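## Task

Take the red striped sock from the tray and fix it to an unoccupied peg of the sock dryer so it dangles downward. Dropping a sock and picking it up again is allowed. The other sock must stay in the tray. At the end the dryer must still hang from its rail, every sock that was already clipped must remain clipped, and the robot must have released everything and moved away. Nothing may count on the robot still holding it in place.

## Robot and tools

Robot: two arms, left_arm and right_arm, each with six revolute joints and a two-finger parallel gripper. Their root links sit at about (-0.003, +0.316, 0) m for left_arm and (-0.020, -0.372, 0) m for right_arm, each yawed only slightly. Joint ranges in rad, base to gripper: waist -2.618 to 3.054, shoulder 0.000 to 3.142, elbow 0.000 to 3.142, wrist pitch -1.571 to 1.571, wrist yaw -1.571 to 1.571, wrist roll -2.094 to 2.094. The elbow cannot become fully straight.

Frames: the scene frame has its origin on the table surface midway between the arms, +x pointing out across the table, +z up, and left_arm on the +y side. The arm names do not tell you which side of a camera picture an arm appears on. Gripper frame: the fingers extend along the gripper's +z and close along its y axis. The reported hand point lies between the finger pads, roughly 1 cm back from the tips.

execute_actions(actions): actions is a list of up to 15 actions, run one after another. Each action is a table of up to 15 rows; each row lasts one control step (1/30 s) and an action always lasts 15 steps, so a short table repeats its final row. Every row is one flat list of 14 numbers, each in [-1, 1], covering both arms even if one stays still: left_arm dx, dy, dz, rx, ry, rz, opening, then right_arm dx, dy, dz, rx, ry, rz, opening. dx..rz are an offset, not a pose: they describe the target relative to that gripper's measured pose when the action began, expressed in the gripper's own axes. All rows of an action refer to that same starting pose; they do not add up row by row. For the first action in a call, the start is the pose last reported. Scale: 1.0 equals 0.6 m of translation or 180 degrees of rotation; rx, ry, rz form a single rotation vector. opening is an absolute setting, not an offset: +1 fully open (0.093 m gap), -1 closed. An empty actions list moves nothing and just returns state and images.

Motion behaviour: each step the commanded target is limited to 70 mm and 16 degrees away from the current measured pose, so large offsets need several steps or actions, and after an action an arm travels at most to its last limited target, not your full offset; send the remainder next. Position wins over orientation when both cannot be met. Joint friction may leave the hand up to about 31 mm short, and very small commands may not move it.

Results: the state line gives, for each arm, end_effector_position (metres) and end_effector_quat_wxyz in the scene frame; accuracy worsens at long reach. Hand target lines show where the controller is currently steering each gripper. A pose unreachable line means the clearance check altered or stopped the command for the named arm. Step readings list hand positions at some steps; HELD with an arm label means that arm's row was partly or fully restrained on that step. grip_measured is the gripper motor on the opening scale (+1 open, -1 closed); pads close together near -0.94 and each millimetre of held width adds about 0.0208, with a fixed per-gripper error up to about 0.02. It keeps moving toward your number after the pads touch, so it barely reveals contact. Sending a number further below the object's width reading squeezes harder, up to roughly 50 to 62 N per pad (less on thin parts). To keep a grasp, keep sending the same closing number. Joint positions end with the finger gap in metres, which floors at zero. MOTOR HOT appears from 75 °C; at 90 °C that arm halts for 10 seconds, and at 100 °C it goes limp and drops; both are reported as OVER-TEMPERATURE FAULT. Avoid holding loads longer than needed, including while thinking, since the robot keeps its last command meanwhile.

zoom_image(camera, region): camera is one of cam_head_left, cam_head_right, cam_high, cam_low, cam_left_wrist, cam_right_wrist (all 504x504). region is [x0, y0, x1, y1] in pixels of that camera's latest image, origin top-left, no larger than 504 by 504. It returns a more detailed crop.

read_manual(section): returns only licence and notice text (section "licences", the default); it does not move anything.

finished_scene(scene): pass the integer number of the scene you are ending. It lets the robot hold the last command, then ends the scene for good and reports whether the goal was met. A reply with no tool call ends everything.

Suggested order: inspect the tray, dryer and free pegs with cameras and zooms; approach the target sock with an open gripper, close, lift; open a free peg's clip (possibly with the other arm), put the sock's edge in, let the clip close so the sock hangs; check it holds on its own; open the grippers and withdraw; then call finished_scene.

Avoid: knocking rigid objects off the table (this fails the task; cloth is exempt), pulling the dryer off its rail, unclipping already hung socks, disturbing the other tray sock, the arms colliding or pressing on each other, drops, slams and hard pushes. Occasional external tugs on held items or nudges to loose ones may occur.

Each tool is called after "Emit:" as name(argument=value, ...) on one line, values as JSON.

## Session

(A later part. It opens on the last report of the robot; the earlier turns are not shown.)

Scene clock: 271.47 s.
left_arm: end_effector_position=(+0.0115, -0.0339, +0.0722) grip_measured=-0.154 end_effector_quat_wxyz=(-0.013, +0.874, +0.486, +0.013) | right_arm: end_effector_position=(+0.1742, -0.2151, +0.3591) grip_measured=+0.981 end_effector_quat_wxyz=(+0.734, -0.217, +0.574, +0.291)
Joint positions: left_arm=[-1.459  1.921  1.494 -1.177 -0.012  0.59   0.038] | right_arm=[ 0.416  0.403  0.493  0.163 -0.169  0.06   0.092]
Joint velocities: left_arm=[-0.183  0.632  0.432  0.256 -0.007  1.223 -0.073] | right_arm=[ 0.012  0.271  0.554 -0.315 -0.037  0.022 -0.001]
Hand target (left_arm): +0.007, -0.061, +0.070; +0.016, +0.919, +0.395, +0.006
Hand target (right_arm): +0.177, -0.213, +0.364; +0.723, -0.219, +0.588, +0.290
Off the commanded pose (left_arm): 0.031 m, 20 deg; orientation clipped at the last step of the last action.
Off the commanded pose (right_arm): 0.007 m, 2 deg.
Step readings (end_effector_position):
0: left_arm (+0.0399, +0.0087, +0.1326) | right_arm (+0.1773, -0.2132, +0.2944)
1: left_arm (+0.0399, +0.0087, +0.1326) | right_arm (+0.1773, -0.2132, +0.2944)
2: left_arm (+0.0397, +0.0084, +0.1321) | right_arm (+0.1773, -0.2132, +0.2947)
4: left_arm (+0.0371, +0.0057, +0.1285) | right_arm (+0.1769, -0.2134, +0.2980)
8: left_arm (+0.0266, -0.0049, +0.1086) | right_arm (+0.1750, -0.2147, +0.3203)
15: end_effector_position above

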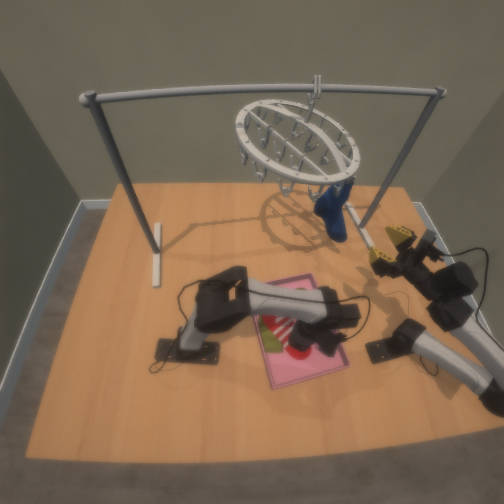

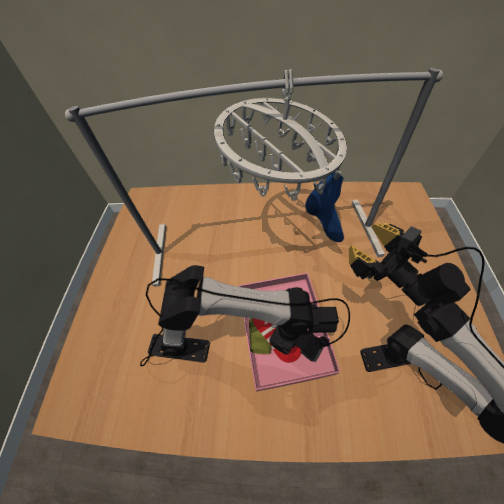

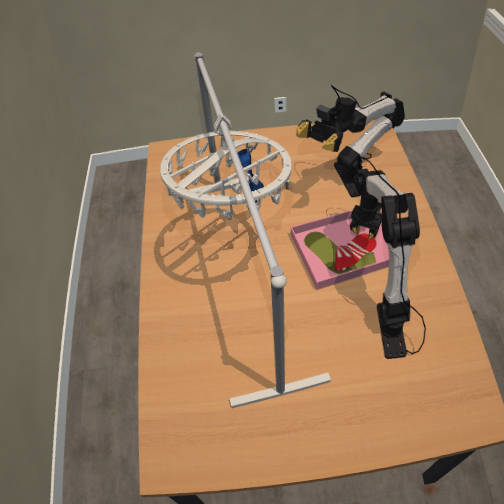

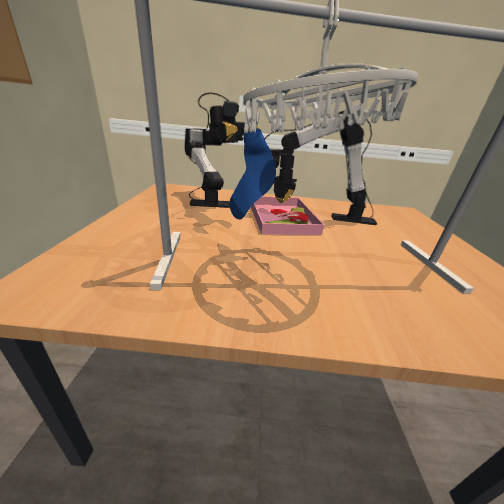

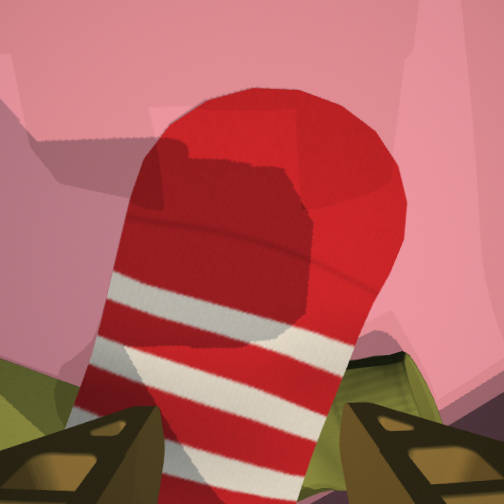

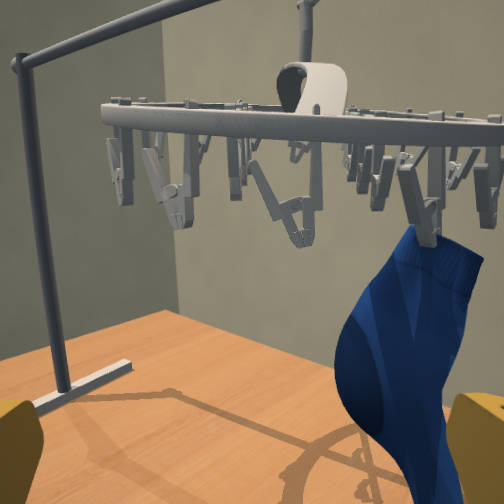

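Emit:
execute_actions(actions=[])

Emit:
zoom_image(camera="cam_right_wrist", region=[90, 60, 350, 270])

Scene clock: 273.23 s.
left_arm: end_effector_position=(+0.0076, -0.0472, +0.0624) grip_measured=-0.188 end_effector_quat_wxyz=(-0.006, +0.917, +0.399, +0.011) | right_arm: end_effector_position=(+0.1750, -0.2146, +0.3627) grip_measured=+0.981 end_effector_quat_wxyz=(+0.728, -0.218, +0.582, +0.290)
Joint positions: left_arm=[-1.473  1.965  1.515 -1.141 -0.016  0.771  0.036] | right_arm=[ 0.416  0.417  0.528  0.122 -0.169  0.06   0.092]
Joint velocities: left_arm=[ 0.012 -0.002 -0.017 -0.051 -0.007 -0.022 -0.001] | right_arm=[ 0.002  0.007  0.012 -0.066 -0.022 -0.095  0.   ]
Hand target (left_arm): +0.007, -0.061, +0.070; +0.016, +0.919, +0.395, +0.006
Hand target (right_arm): +0.177, -0.213, +0.364; +0.723, -0.219, +0.587, +0.290
Off the commanded pose (left_arm): 0.019 m, 9 deg; orientation clipped at the last step of the last action.
Off the commanded pose (right_arm): 0.004 m, 1 deg.

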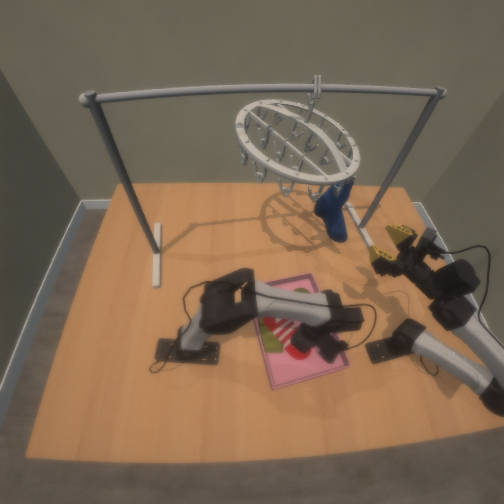

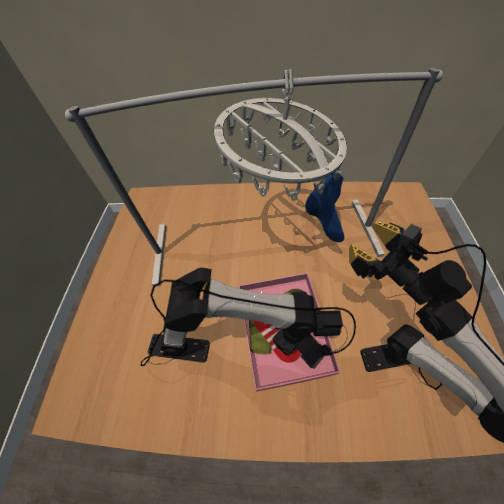

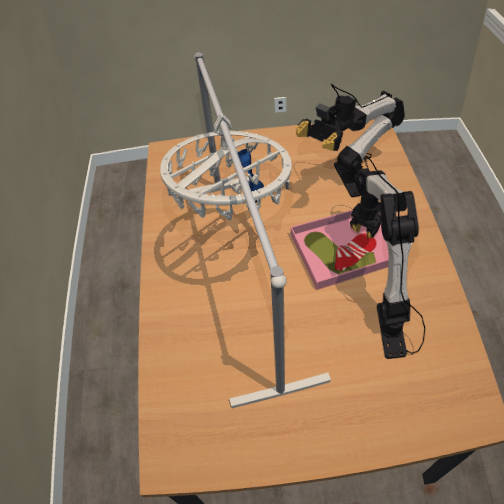

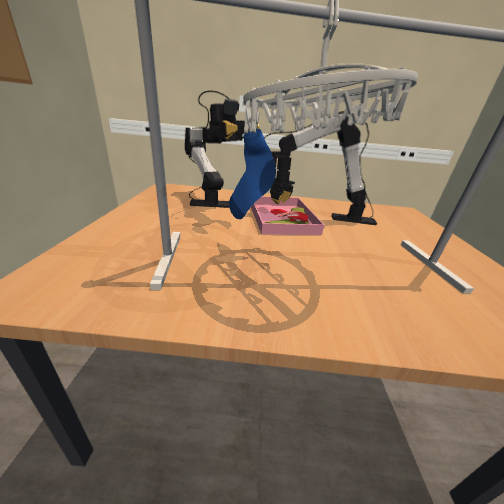

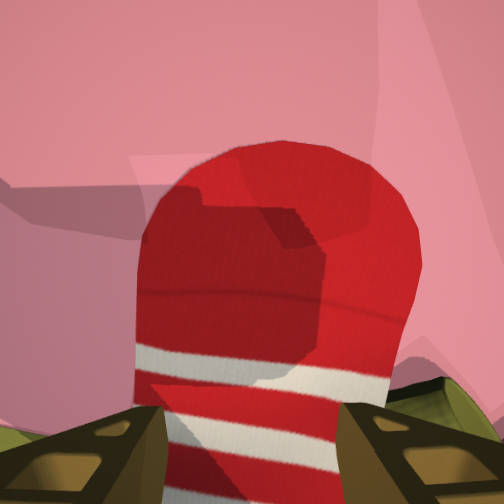

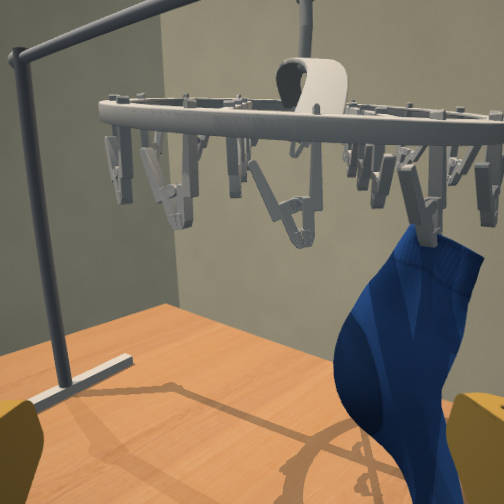

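Region (90, 60, 350, 270) of cam_right_wrist's 504x504 image, scaled by 1.938, with more detail than that image has; it fills the top 407 rows of this view, and the rest is white.

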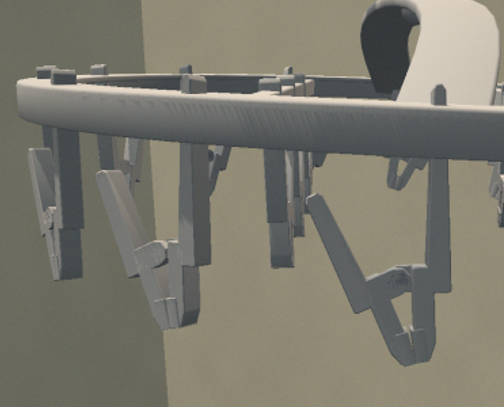

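Emit:
execute_actions(actions=[[[-0.005,0.004,0.003,0,0,0.005,-0.19, 0,0,0,0,0,0,1],[-0.011,0.008,0.007,0,0,0.01,-0.19, 0,0,0,0,0,0,1],[-0.016,0.012,0.01,0,0,0.015,-0.19, 0,0,0,0,0,0,1],[-0.022,0.016,0.014,0,0,0.02,-0.19, 0,0,0,0,0,0,1],[-0.027,0.02,0.017,0,0,0.025,-0.19, 0,0,0,0,0,0,1],[-0.032,0.025,0.021,0,0,0.03,-0.19, 0,0,0,0,0,0,1],[-0.038,0.029,0.024,0,0,0.035,-0.19, 0,0,0,0,0,0,1],[-0.043,0.033,0.028,0,0,0.04,-0.19, 0,0,0,0,0,0,1],[-0.049,0.037,0.031,0,0,0.045,-0.19, 0,0,0,0,0,0,1],[-0.054,0.041,0.035,0,0,0.05,-0.19, 0,0,0,0,0,0,1]]])

Scene clock: 328.27 s.
left_arm: end_effector_position=(+0.0067, -0.0756, +0.0343) grip_measured=-0.188 end_effector_quat_wxyz=(-0.021, +0.940, +0.341, +0.016) | right_arm: end_effector_position=(+0.1750, -0.2146, +0.3627) grip_measured=+0.981 end_effector_quat_wxyz=(+0.728, -0.218, +0.582, +0.290)
Joint positions: left_arm=[-1.477  2.126  1.64  -1.135 -0.016  0.892  0.036] | right_arm=[ 0.416  0.417  0.528  0.122 -0.169  0.06   0.092]
Joint velocities: left_arm=[ 0.002  0.017  0.027 -0.007 -0.007  0.11  -0.001] | right_arm=[-0.012 -0.012  0.012 -0.037  0.051  0.022 -0.001]
Hand target (left_arm): +0.004, -0.087, +0.040; -0.007, +0.945, +0.326, +0.011
Hand target (right_arm): +0.175, -0.215, +0.363; +0.728, -0.218, +0.582, +0.290
Off the commanded pose (left_arm): 0.014 m, 2 deg.
Off the commanded pose (right_arm): 0.000 m, 0 deg.
Step readings (end_effector_position):
0: left_arm (+0.0076, -0.0472, +0.0624) | right_arm (+0.1750, -0.2146, +0.3627)
1: left_arm (+0.0076, -0.0472, +0.0624) | right_arm (+0.1750, -0.2146, +0.3627)
2: left_arm (+0.0076, -0.0471, +0.0619) | right_arm (+0.1750, -0.2146, +0.3627)
4: left_arm (+0.0077, -0.0487, +0.0592) | right_arm (+0.1750, -0.2146, +0.3627)
8: left_arm (+0.0079, -0.0603, +0.0483) | right_arm (+0.1750, -0.2146, +0.3627)
15: end_effector_position above

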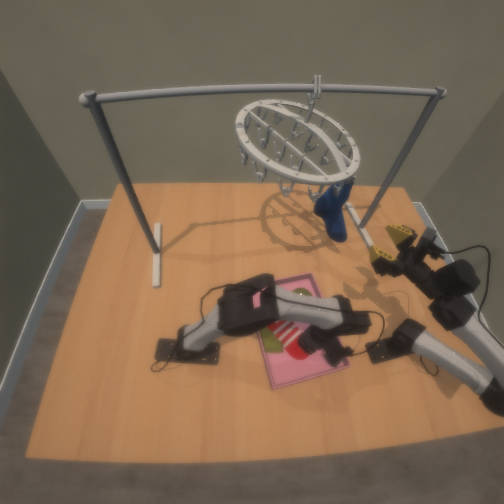

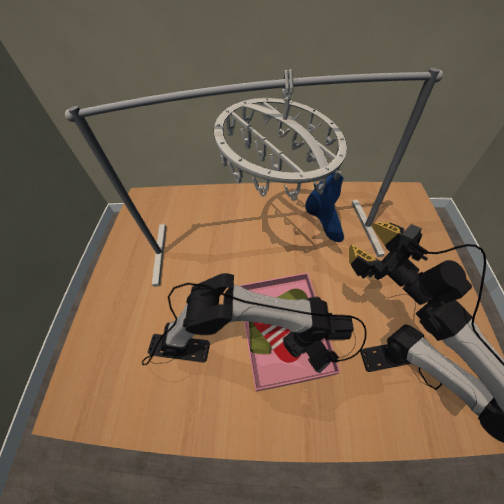

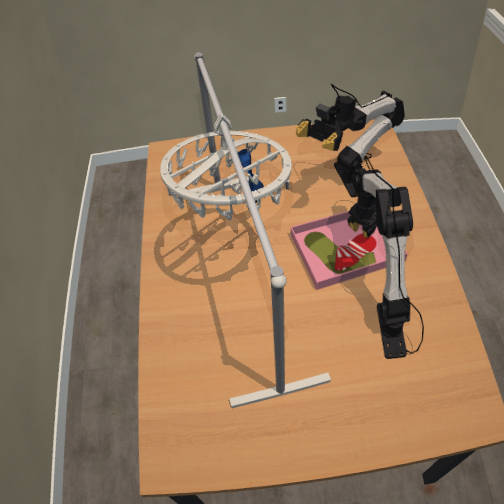

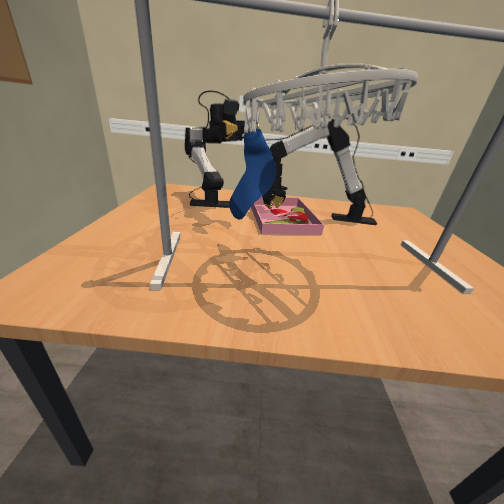

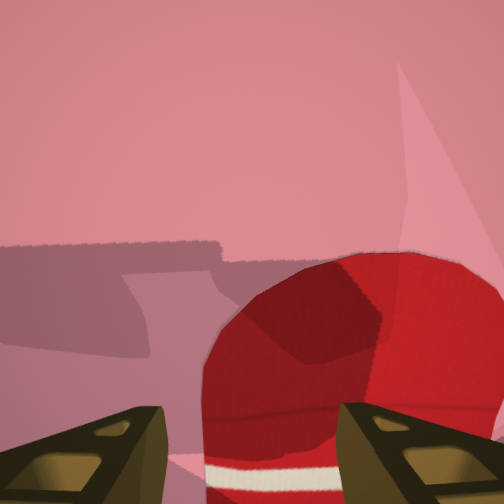

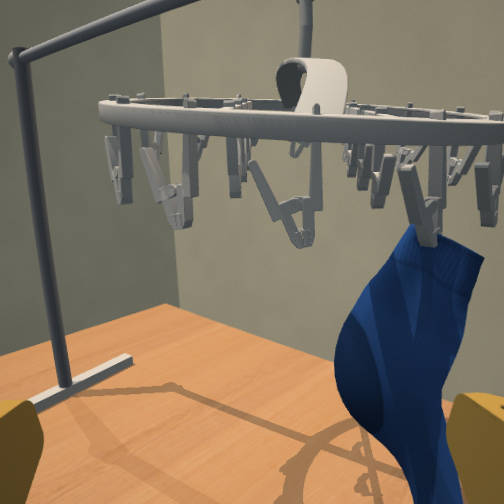

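Emit:
execute_actions(actions=[[[-0.015,0.012,-0.006,-0.009,-0.014,0,-0.19, 0,0,0,0,0,0,1],[-0.015,0.012,-0.002,-0.009,-0.014,0,-0.19, 0,0,0,0,0,0,1],[-0.016,0.012,0.003,-0.009,-0.014,0,-0.19, 0,0,0,0,0,0,1],[-0.016,0.012,0.007,-0.009,-0.014,0,-0.19, 0,0,0,0,0,0,1],[-0.016,0.012,0.011,-0.009,-0.014,0,-0.19, 0,0,0,0,0,0,1],[-0.016,0.012,0.016,-0.009,-0.014,0,-0.19, 0,0,0,0,0,0,1],[-0.017,0.013,0.02,-0.009,-0.014,0,-0.19, 0,0,0,0,0,0,1],[-0.017,0.013,0.024,-0.009,-0.014,0,-0.19, 0,0,0,0,0,0,1],[-0.017,0.013,0.029,-0.009,-0.014,0,-0.19, 0,0,0,0,0,0,1],[-0.017,0.013,0.033,-0.009,-0.014,0,-0.19, 0,0,0,0,0,0,1]]])

Scene clock: 340.83 s.
left_arm: end_effector_position=(+0.0051, -0.0886, +0.0269) grip_measured=-0.188 end_effector_quat_wxyz=(+0.006, +0.941, +0.338, +0.001) | right_arm: end_effector_position=(+0.1750, -0.2146, +0.3627) grip_measured=+0.981 end_effector_quat_wxyz=(+0.728, -0.218, +0.582, +0.290)
Joint positions: left_arm=[-1.477  2.126  1.611 -1.044 -0.005  0.9    0.036] | right_arm=[ 0.416  0.417  0.528  0.122 -0.169  0.06   0.092]
Joint velocities: left_arm=[-0.012  0.007 -0.007  0.081 -0.051  0.007  0.   ] | right_arm=[ 0.017 -0.002 -0.002 -0.037 -0.022  0.007 -0.001]
Hand target (left_arm): +0.004, -0.087, +0.014; -0.001, +0.940, +0.340, -0.000
Hand target (right_arm): +0.175, -0.215, +0.363; +0.728, -0.218, +0.582, +0.290
Off the commanded pose (left_arm): 0.013 m, 1 deg.
Off the commanded pose (right_arm): 0.000 m, 0 deg.
Step readings (end_effector_position):
0: left_arm (+0.0068, -0.0776, +0.0358) | right_arm (+0.1750, -0.2146, +0.3627)
1: left_arm (+0.0064, -0.0779, +0.0358) | right_arm (+0.1750, -0.2146, +0.3627)
2: left_arm (+0.0061, -0.0791, +0.0357) | right_arm (+0.1750, -0.2146, +0.3627)
4: left_arm (+0.0057, -0.0821, +0.0356) | right_arm (+0.1750, -0.2146, +0.3627)
8: left_arm (+0.0054, -0.0893, +0.0349) | right_arm (+0.1750, -0.2146, +0.3627)
15: end_effector_position above

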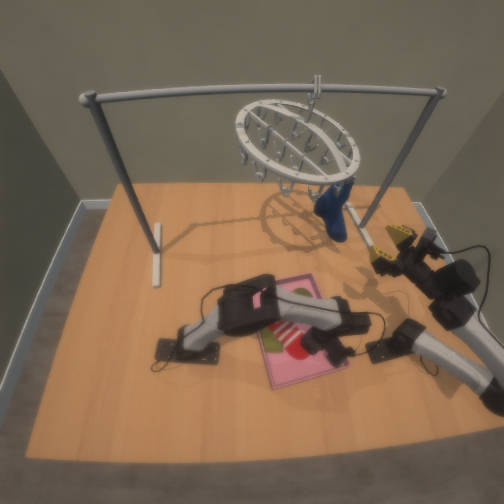

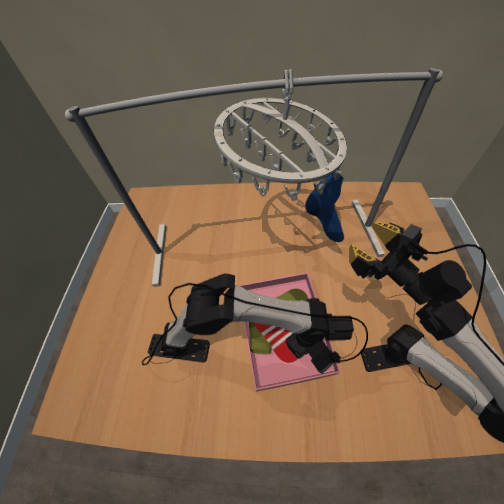

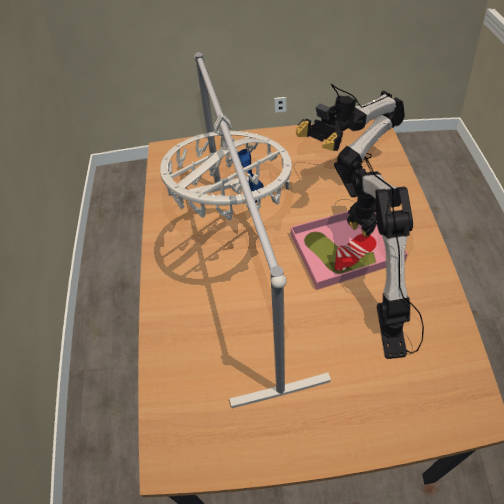

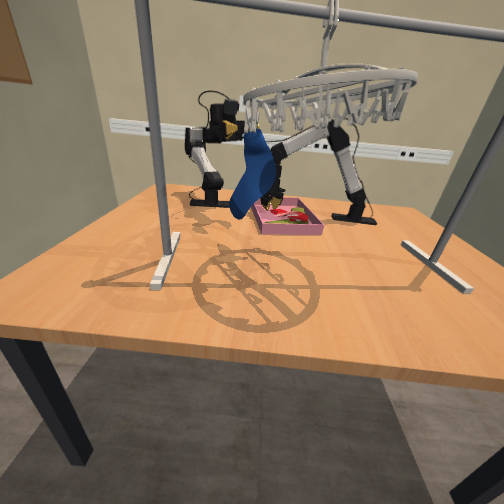

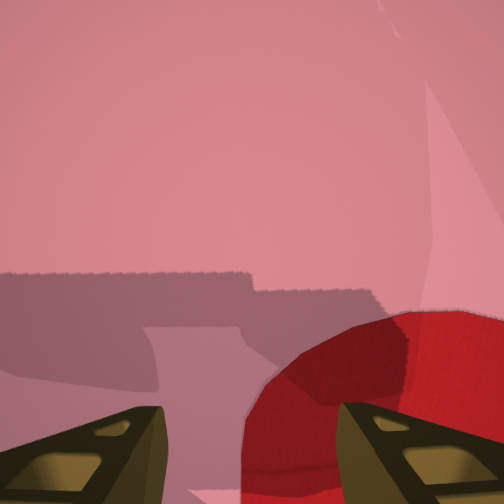

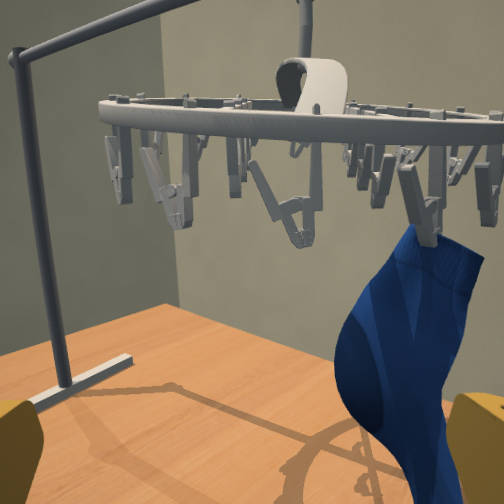

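Emit:
execute_actions(actions=[[[0.004,-0.007,0.023,0.003,0.002,0,-0.19, 0,0,0,0,0,0,1],[0.008,-0.012,0.025,0.006,0.005,0,-0.19, 0,0,0,0,0,0,1],[0.012,-0.017,0.027,0.009,0.007,0,-0.19, 0,0,0,0,0,0,1],[0.016,-0.021,0.029,0.012,0.01,0,-0.19, 0,0,0,0,0,0,1],[0.02,-0.026,0.032,0.015,0.012,0,-0.19, 0,0,0,0,0,0,1],[0.024,-0.031,0.034,0.018,0.015,0,-0.19, 0,0,0,0,0,0,1],[0.028,-0.036,0.036,0.021,0.017,0,-0.19, 0,0,0,0,0,0,1],[0.032,-0.041,0.038,0.024,0.02,0,-0.19, 0,0,0,0,0,0,1]]])

Scene clock: 362.83 s.
left_arm: end_effector_position=(+0.0049, -0.0816, +0.0178) grip_measured=-0.189 end_effector_quat_wxyz=(-0.002, +0.941, +0.338, +0.003) | right_arm: end_effector_position=(+0.1750, -0.2146, +0.3627) grip_measured=+0.981 end_effector_quat_wxyz=(+0.728, -0.218, +0.582, +0.290)
Joint positions: left_arm=[-1.477  2.125  1.572 -1.023 -0.005  0.899  0.036] | right_arm=[ 0.416  0.417  0.528  0.122 -0.169  0.06   0.092]
Joint velocities: left_arm=[-0.002 -0.007  0.012 -0.037 -0.037  0.051  0.   ] | right_arm=[-0.002 -0.007  0.017 -0.007 -0.007 -0.051 -0.   ]
Hand target (left_arm): +0.005, -0.058, +0.005; -0.040, +0.940, +0.338, +0.018
Hand target (right_arm): +0.175, -0.215, +0.363; +0.728, -0.218, +0.582, +0.290
Off the commanded pose (left_arm): 0.028 m, 5 deg.
Off the commanded pose (right_arm): 0.000 m, 0 deg.
Step readings (end_effector_position):
0: left_arm (+0.0051, -0.0921, +0.0270) | right_arm (+0.1750, -0.2146, +0.3627)
1: left_arm (+0.0051, -0.0920, +0.0263) | right_arm (+0.1750, -0.2146, +0.3627)
2: left_arm (+0.0051, -0.0913, +0.0253) | right_arm (+0.1750, -0.2146, +0.3627)
4: left_arm (+0.0050, -0.0871, +0.0217) | right_arm (+0.1750, -0.2146, +0.3627)
8: left_arm (+0.0049, -0.0816, +0.0178) | right_arm (+0.1750, -0.2146, +0.3627)
15: end_effector_position above

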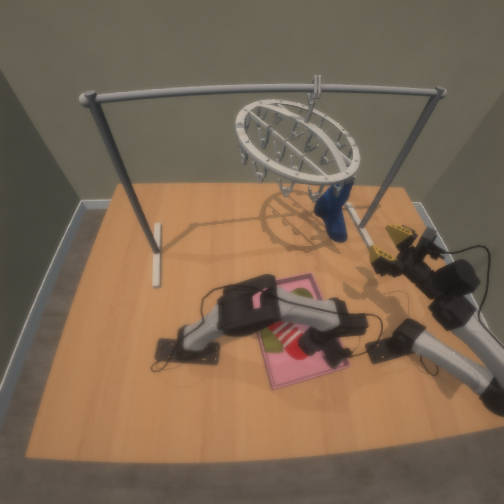

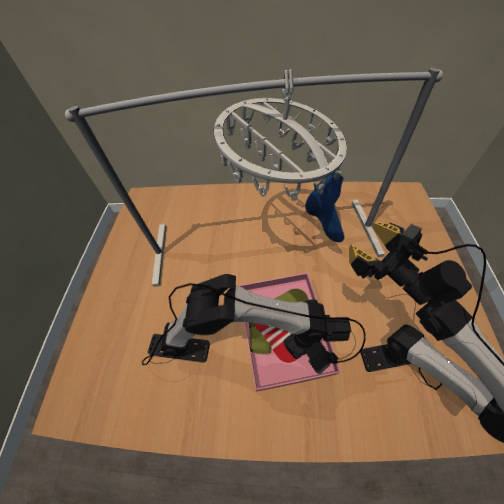

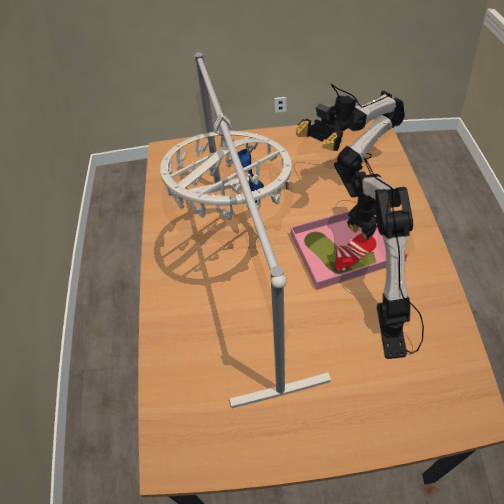

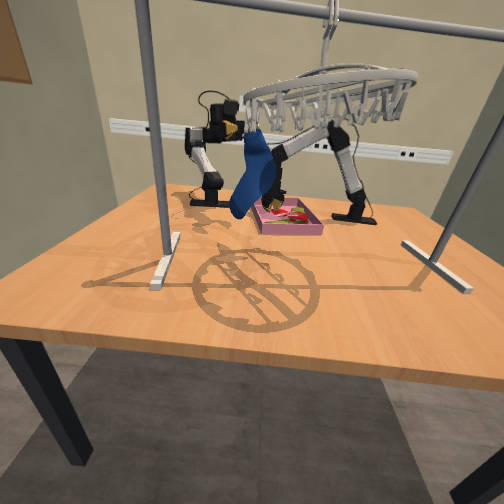

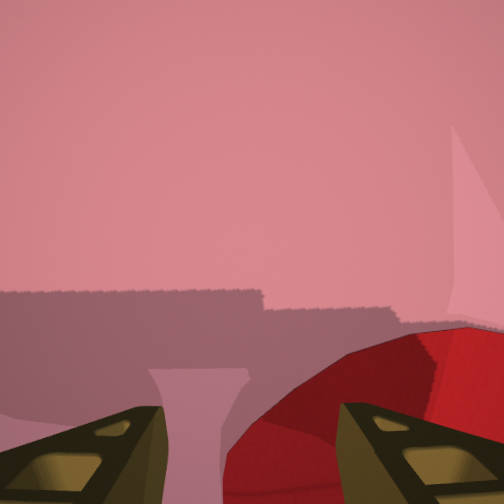

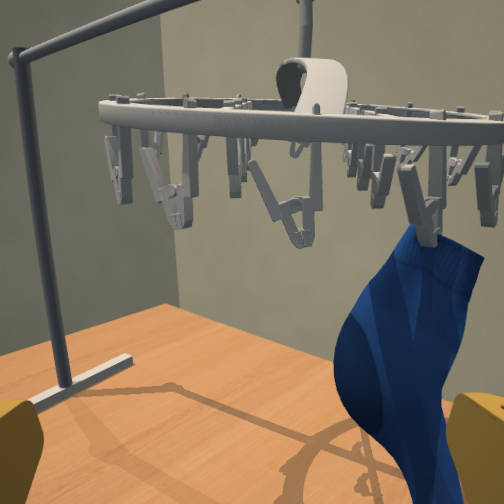

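Emit:
execute_actions(actions=[[[0.025,-0.03,0.021,0.02,0.017,0,-0.24, 0,0,0,0,0,0,1],[0.025,-0.03,0.021,0.02,0.017,0,-0.3, 0,0,0,0,0,0,1],[0.025,-0.03,0.021,0.02,0.017,0,-0.35, 0,0,0,0,0,0,1],[0.025,-0.03,0.021,0.02,0.017,0,-0.41, 0,0,0,0,0,0,1],[0.025,-0.03,0.021,0.02,0.017,0,-0.46, 0,0,0,0,0,0,1],[0.025,-0.03,0.021,0.02,0.017,0,-0.51, 0,0,0,0,0,0,1],[0.025,-0.03,0.021,0.02,0.017,0,-0.57, 0,0,0,0,0,0,1],[0.025,-0.03,0.021,0.02,0.017,0,-0.62, 0,0,0,0,0,0,1],[0.025,-0.03,0.021,0.02,0.017,0,-0.68, 0,0,0,0,0,0,1],[0.025,-0.03,0.021,0.02,0.017,0,-0.73, 0,0,0,0,0,0,1],[0.025,-0.03,0.021,0.02,0.017,0,-0.78, 0,0,0,0,0,0,1],[0.025,-0.03,0.021,0.02,0.017,0,-0.84, 0,0,0,0,0,0,1],[0.025,-0.03,0.021,0.02,0.017,0,-0.89, 0,0,0,0,0,0,1],[0.025,-0.03,0.021,0.02,0.017,0,-0.95, 0,0,0,0,0,0,1],[0.025,-0.03,0.021,0.02,0.017,0,-1, 0,0,0,0,0,0,1]]])

Scene clock: 379.50 s.
left_arm: end_effector_position=(+0.0033, -0.0745, +0.0179) grip_measured=-0.973 end_effector_quat_wxyz=(-0.017, +0.941, +0.338, +0.004) | right_arm: end_effector_position=(+0.1750, -0.2146, +0.3627) grip_measured=+0.981 end_effector_quat_wxyz=(+0.728, -0.218, +0.582, +0.290)
Joint positions: left_arm=[-1.477  2.125  1.572 -1.052  0.004  0.899  0.   ] | right_arm=[ 0.416  0.417  0.528  0.122 -0.169  0.06   0.092]
Joint velocities: left_arm=[-0.017  0.012 -0.007 -0.095 -0.007  0.066  0.   ] | right_arm=[-0.002 -0.002  0.002 -0.022 -0.007 -0.022 -0.   ]
Hand target (left_arm): +0.005, -0.058, +0.006; -0.041, +0.940, +0.338, +0.018
Hand target (right_arm): +0.175, -0.215, +0.363; +0.728, -0.218, +0.582, +0.290
Off the commanded pose (left_arm): 0.021 m, 3 deg.
Off the commanded pose (right_arm): 0.000 m, 0 deg.
Step readings (end_effector_position):
0: left_arm (+0.0049, -0.0816, +0.0178) | right_arm (+0.1750, -0.2146, +0.3627)
1: left_arm (+0.0048, -0.0813, +0.0178) | right_arm (+0.1750, -0.2146, +0.3627)
2: left_arm (+0.0044, -0.0805, +0.0178) | right_arm (+0.1750, -0.2146, +0.3627)
4: left_arm (+0.0037, -0.0788, +0.0178) | right_arm (+0.1750, -0.2146, +0.3627)
8: left_arm (+0.0033, -0.0761, +0.0179) | right_arm (+0.1750, -0.2146, +0.3627)
15: end_effector_position above

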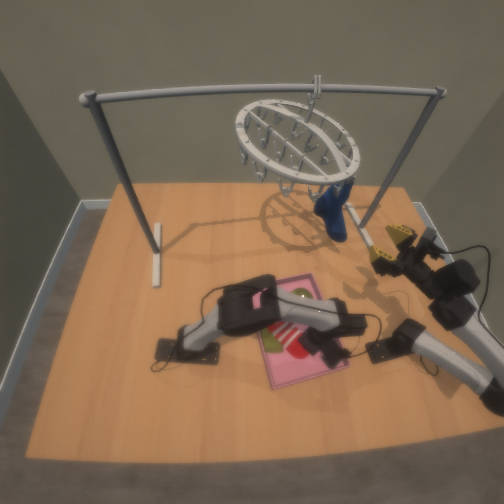

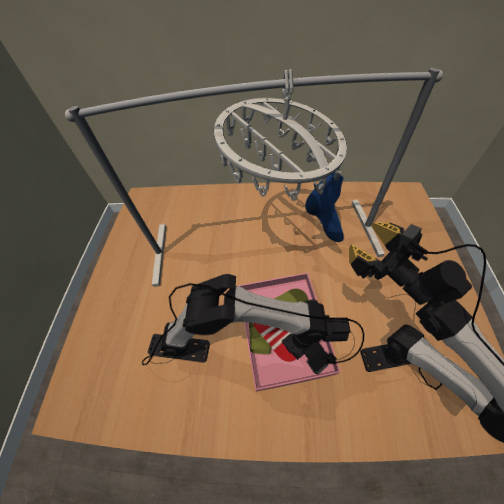

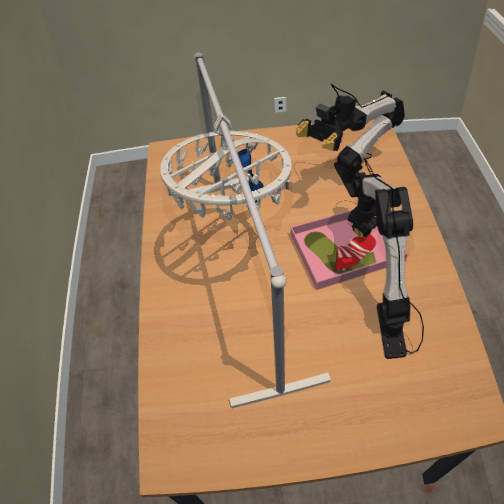

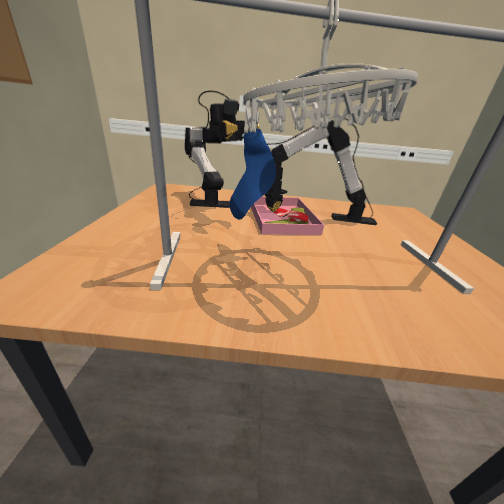

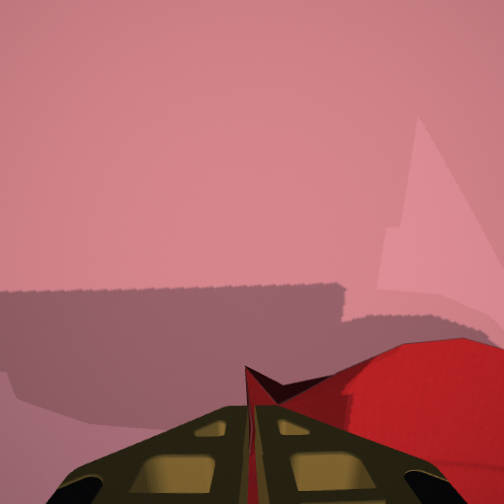

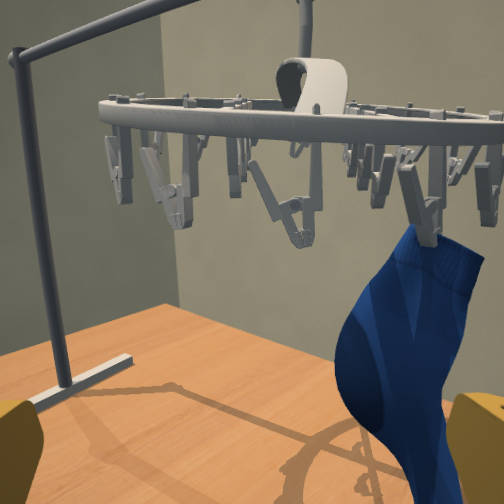

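Emit:
execute_actions(actions=[[[0.015,-0.02,0.01,0.01,0.008,0,-1, 0,0,0,0,0,0,1],[0.01,-0.012,-0.002,0.005,0.004,0,-1, 0,0,0,0,0,0,1],[0.01,-0.006,-0.015,0,0,0,-1, 0,0,0,0,0,0,1],[0.012,-0.005,-0.03,0,0,0,-1, 0,0,0,0,0,0,1],[0.016,-0.005,-0.045,0,0,0,-1, 0,0,0,0,0,0,1],[0.021,-0.005,-0.06,0,0,0,-1, 0,0,0,0,0,0,1],[0.027,-0.006,-0.077,0,0,0,-1, 0,0,0,0,0,0,1],[0.033,-0.007,-0.094,0,0,0,-1, 0,0,0,0,0,0,1],[0.039,-0.008,-0.111,0,0,0,-1, 0,0,0,0,0,0,1],[0.045,-0.009,-0.128,0,0,0,-1, 0,0,0,0,0,0,1],[0.051,-0.01,-0.146,0,0,0,-1, 0,0,0,0,0,0,1],[0.057,-0.011,-0.163,0,0,0,-1, 0,0,0,0,0,0,1],[0.063,-0.012,-0.18,0,0,0,-1, 0,0,0,0,0,0,1],[0.069,-0.012,-0.198,0,0,0,-1, 0,0,0,0,0,0,1],[0.075,-0.013,-0.215,0,0,0,-1, 0,0,0,0,0,0,1]]])

Scene clock: 393.70 s.
left_arm: end_effector_position=(+0.0245, -0.0623, +0.1088) grip_measured=-0.995 end_effector_quat_wxyz=(+0.003, +0.939, +0.343, -0.003) | right_arm: end_effector_position=(+0.1750, -0.2146, +0.3627) grip_measured=+0.981 end_effector_quat_wxyz=(+0.728, -0.218, +0.582, +0.290)
Joint positions: left_arm=[-1.42   1.981  1.723 -1.306  0.005  0.944  0.   ] | right_arm=[ 0.416  0.417  0.528  0.122 -0.169  0.06   0.092]
Joint velocities: left_arm=[ 0.203 -0.32   0.955 -0.842 -0.037  0.168  0.   ] | right_arm=[ 0.017  0.007 -0.012 -0.051 -0.095 -0.051 -0.   ]
Hand target (left_arm): +0.031, -0.045, +0.144; -0.007, +0.941, +0.338, +0.001
Hand target (right_arm): +0.175, -0.215, +0.363; +0.728, -0.218, +0.582, +0.290
Off the commanded pose (left_arm): 0.044 m, 3 deg.
Off the commanded pose (right_arm): 0.000 m, 0 deg.
Step readings (end_effector_position):
0: left_arm (+0.0033, -0.0745, +0.0179) | right_arm (+0.1750, -0.2146, +0.3627)
1: left_arm (+0.0032, -0.0744, +0.0179) | right_arm (+0.1750, -0.2146, +0.3627)
2: left_arm (+0.0032, -0.0743, +0.0180) | right_arm (+0.1750, -0.2146, +0.3627)
4: left_arm (+0.0032, -0.0738, +0.0200) | right_arm (+0.1750, -0.2146, +0.3627)
8: left_arm (+0.0062, -0.0642, +0.0343) | right_arm (+0.1750, -0.2146, +0.3627)
15: end_effector_position above

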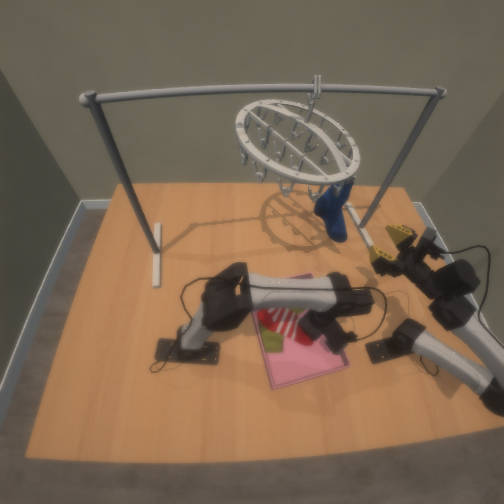

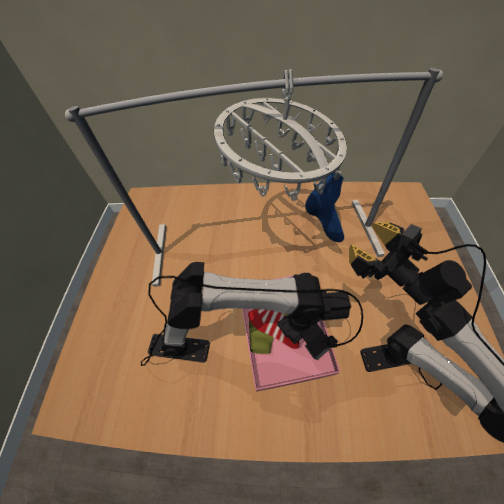

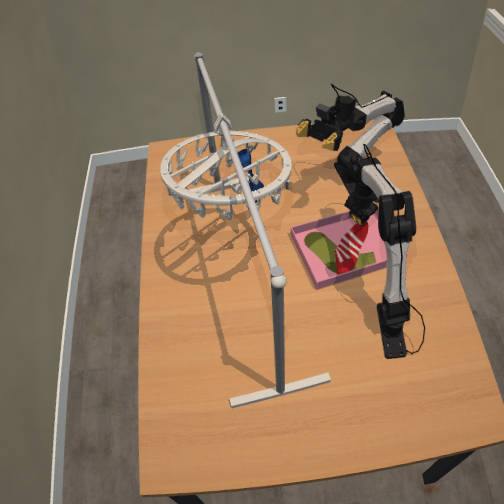

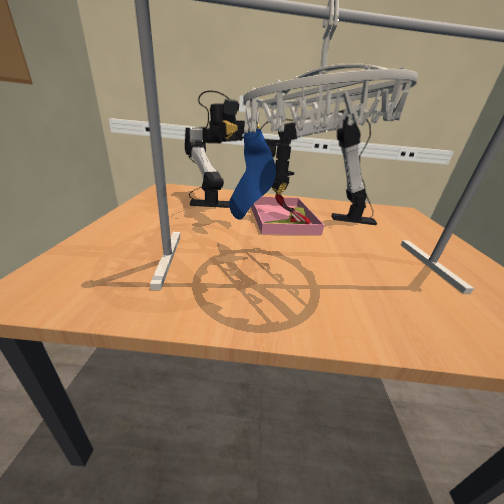

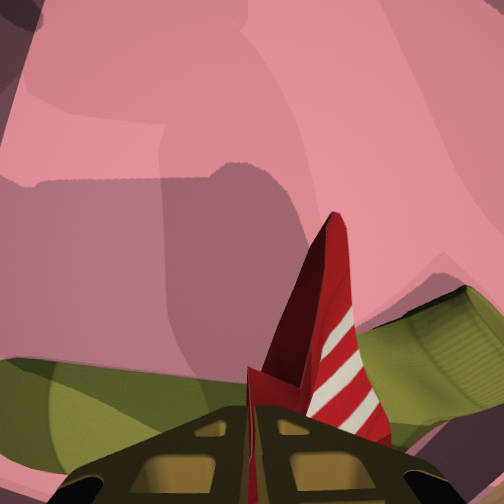

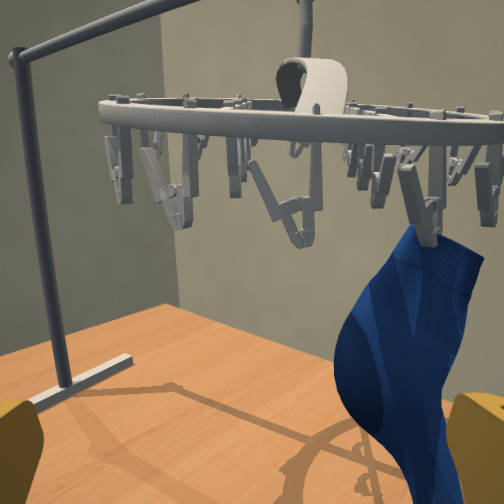

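Emit:
execute_actions(actions=[])

Scene clock: 394.53 s.
left_arm: end_effector_position=(+0.0291, -0.0450, +0.1410) grip_measured=-0.995 end_effector_quat_wxyz=(-0.008, +0.941, +0.339, -0.000) | right_arm: end_effector_position=(+0.1750, -0.2146, +0.3627) grip_measured=+0.981 end_effector_quat_wxyz=(+0.728, -0.218, +0.582, +0.290)
Joint positions: left_arm=[-1.404  1.938  1.79  -1.438  0.004  0.97   0.   ] | right_arm=[ 0.416  0.417  0.528  0.122 -0.169  0.06   0.092]
Joint velocities: left_arm=[-0.007  0.007 -0.002 -0.037  0.037  0.081  0.   ] | right_arm=[-0.012 -0.007 -0.012 -0.051 -0.007  0.022 -0.   ]
Hand target (left_arm): +0.031, -0.045, +0.144; -0.007, +0.941, +0.338, +0.001
Hand target (right_arm): +0.175, -0.215, +0.363; +0.728, -0.218, +0.582, +0.290
Off the commanded pose (left_arm): 0.008 m, 1 deg.
Off the commanded pose (right_arm): 0.000 m, 0 deg.

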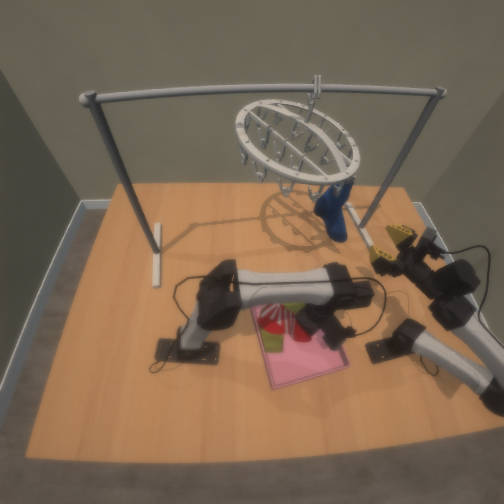

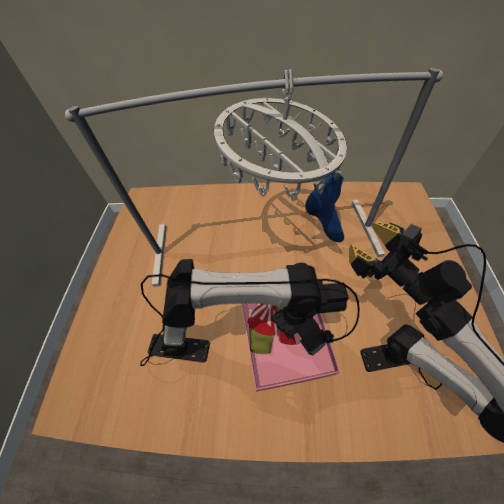

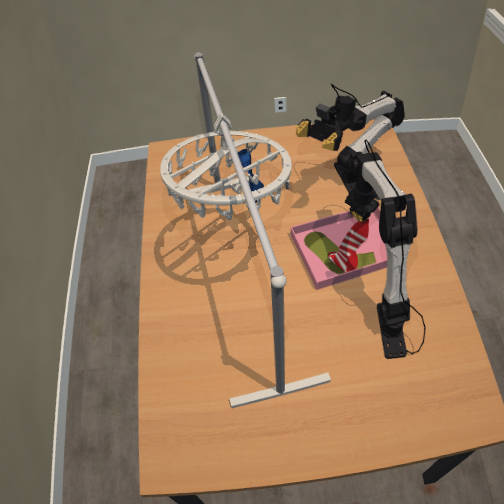

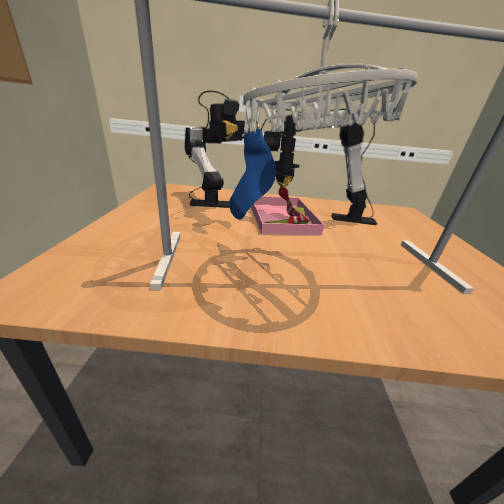

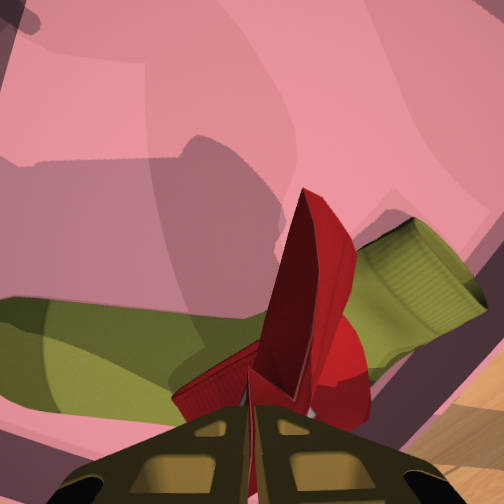

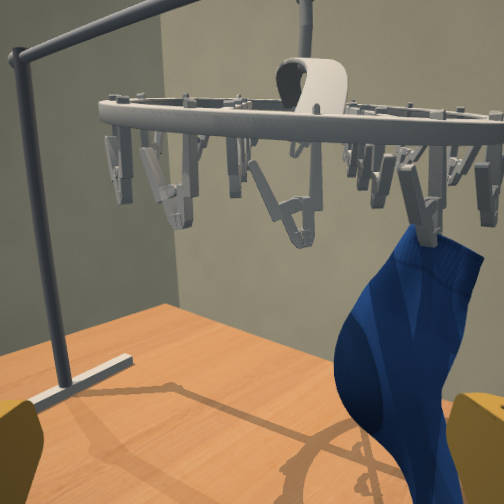

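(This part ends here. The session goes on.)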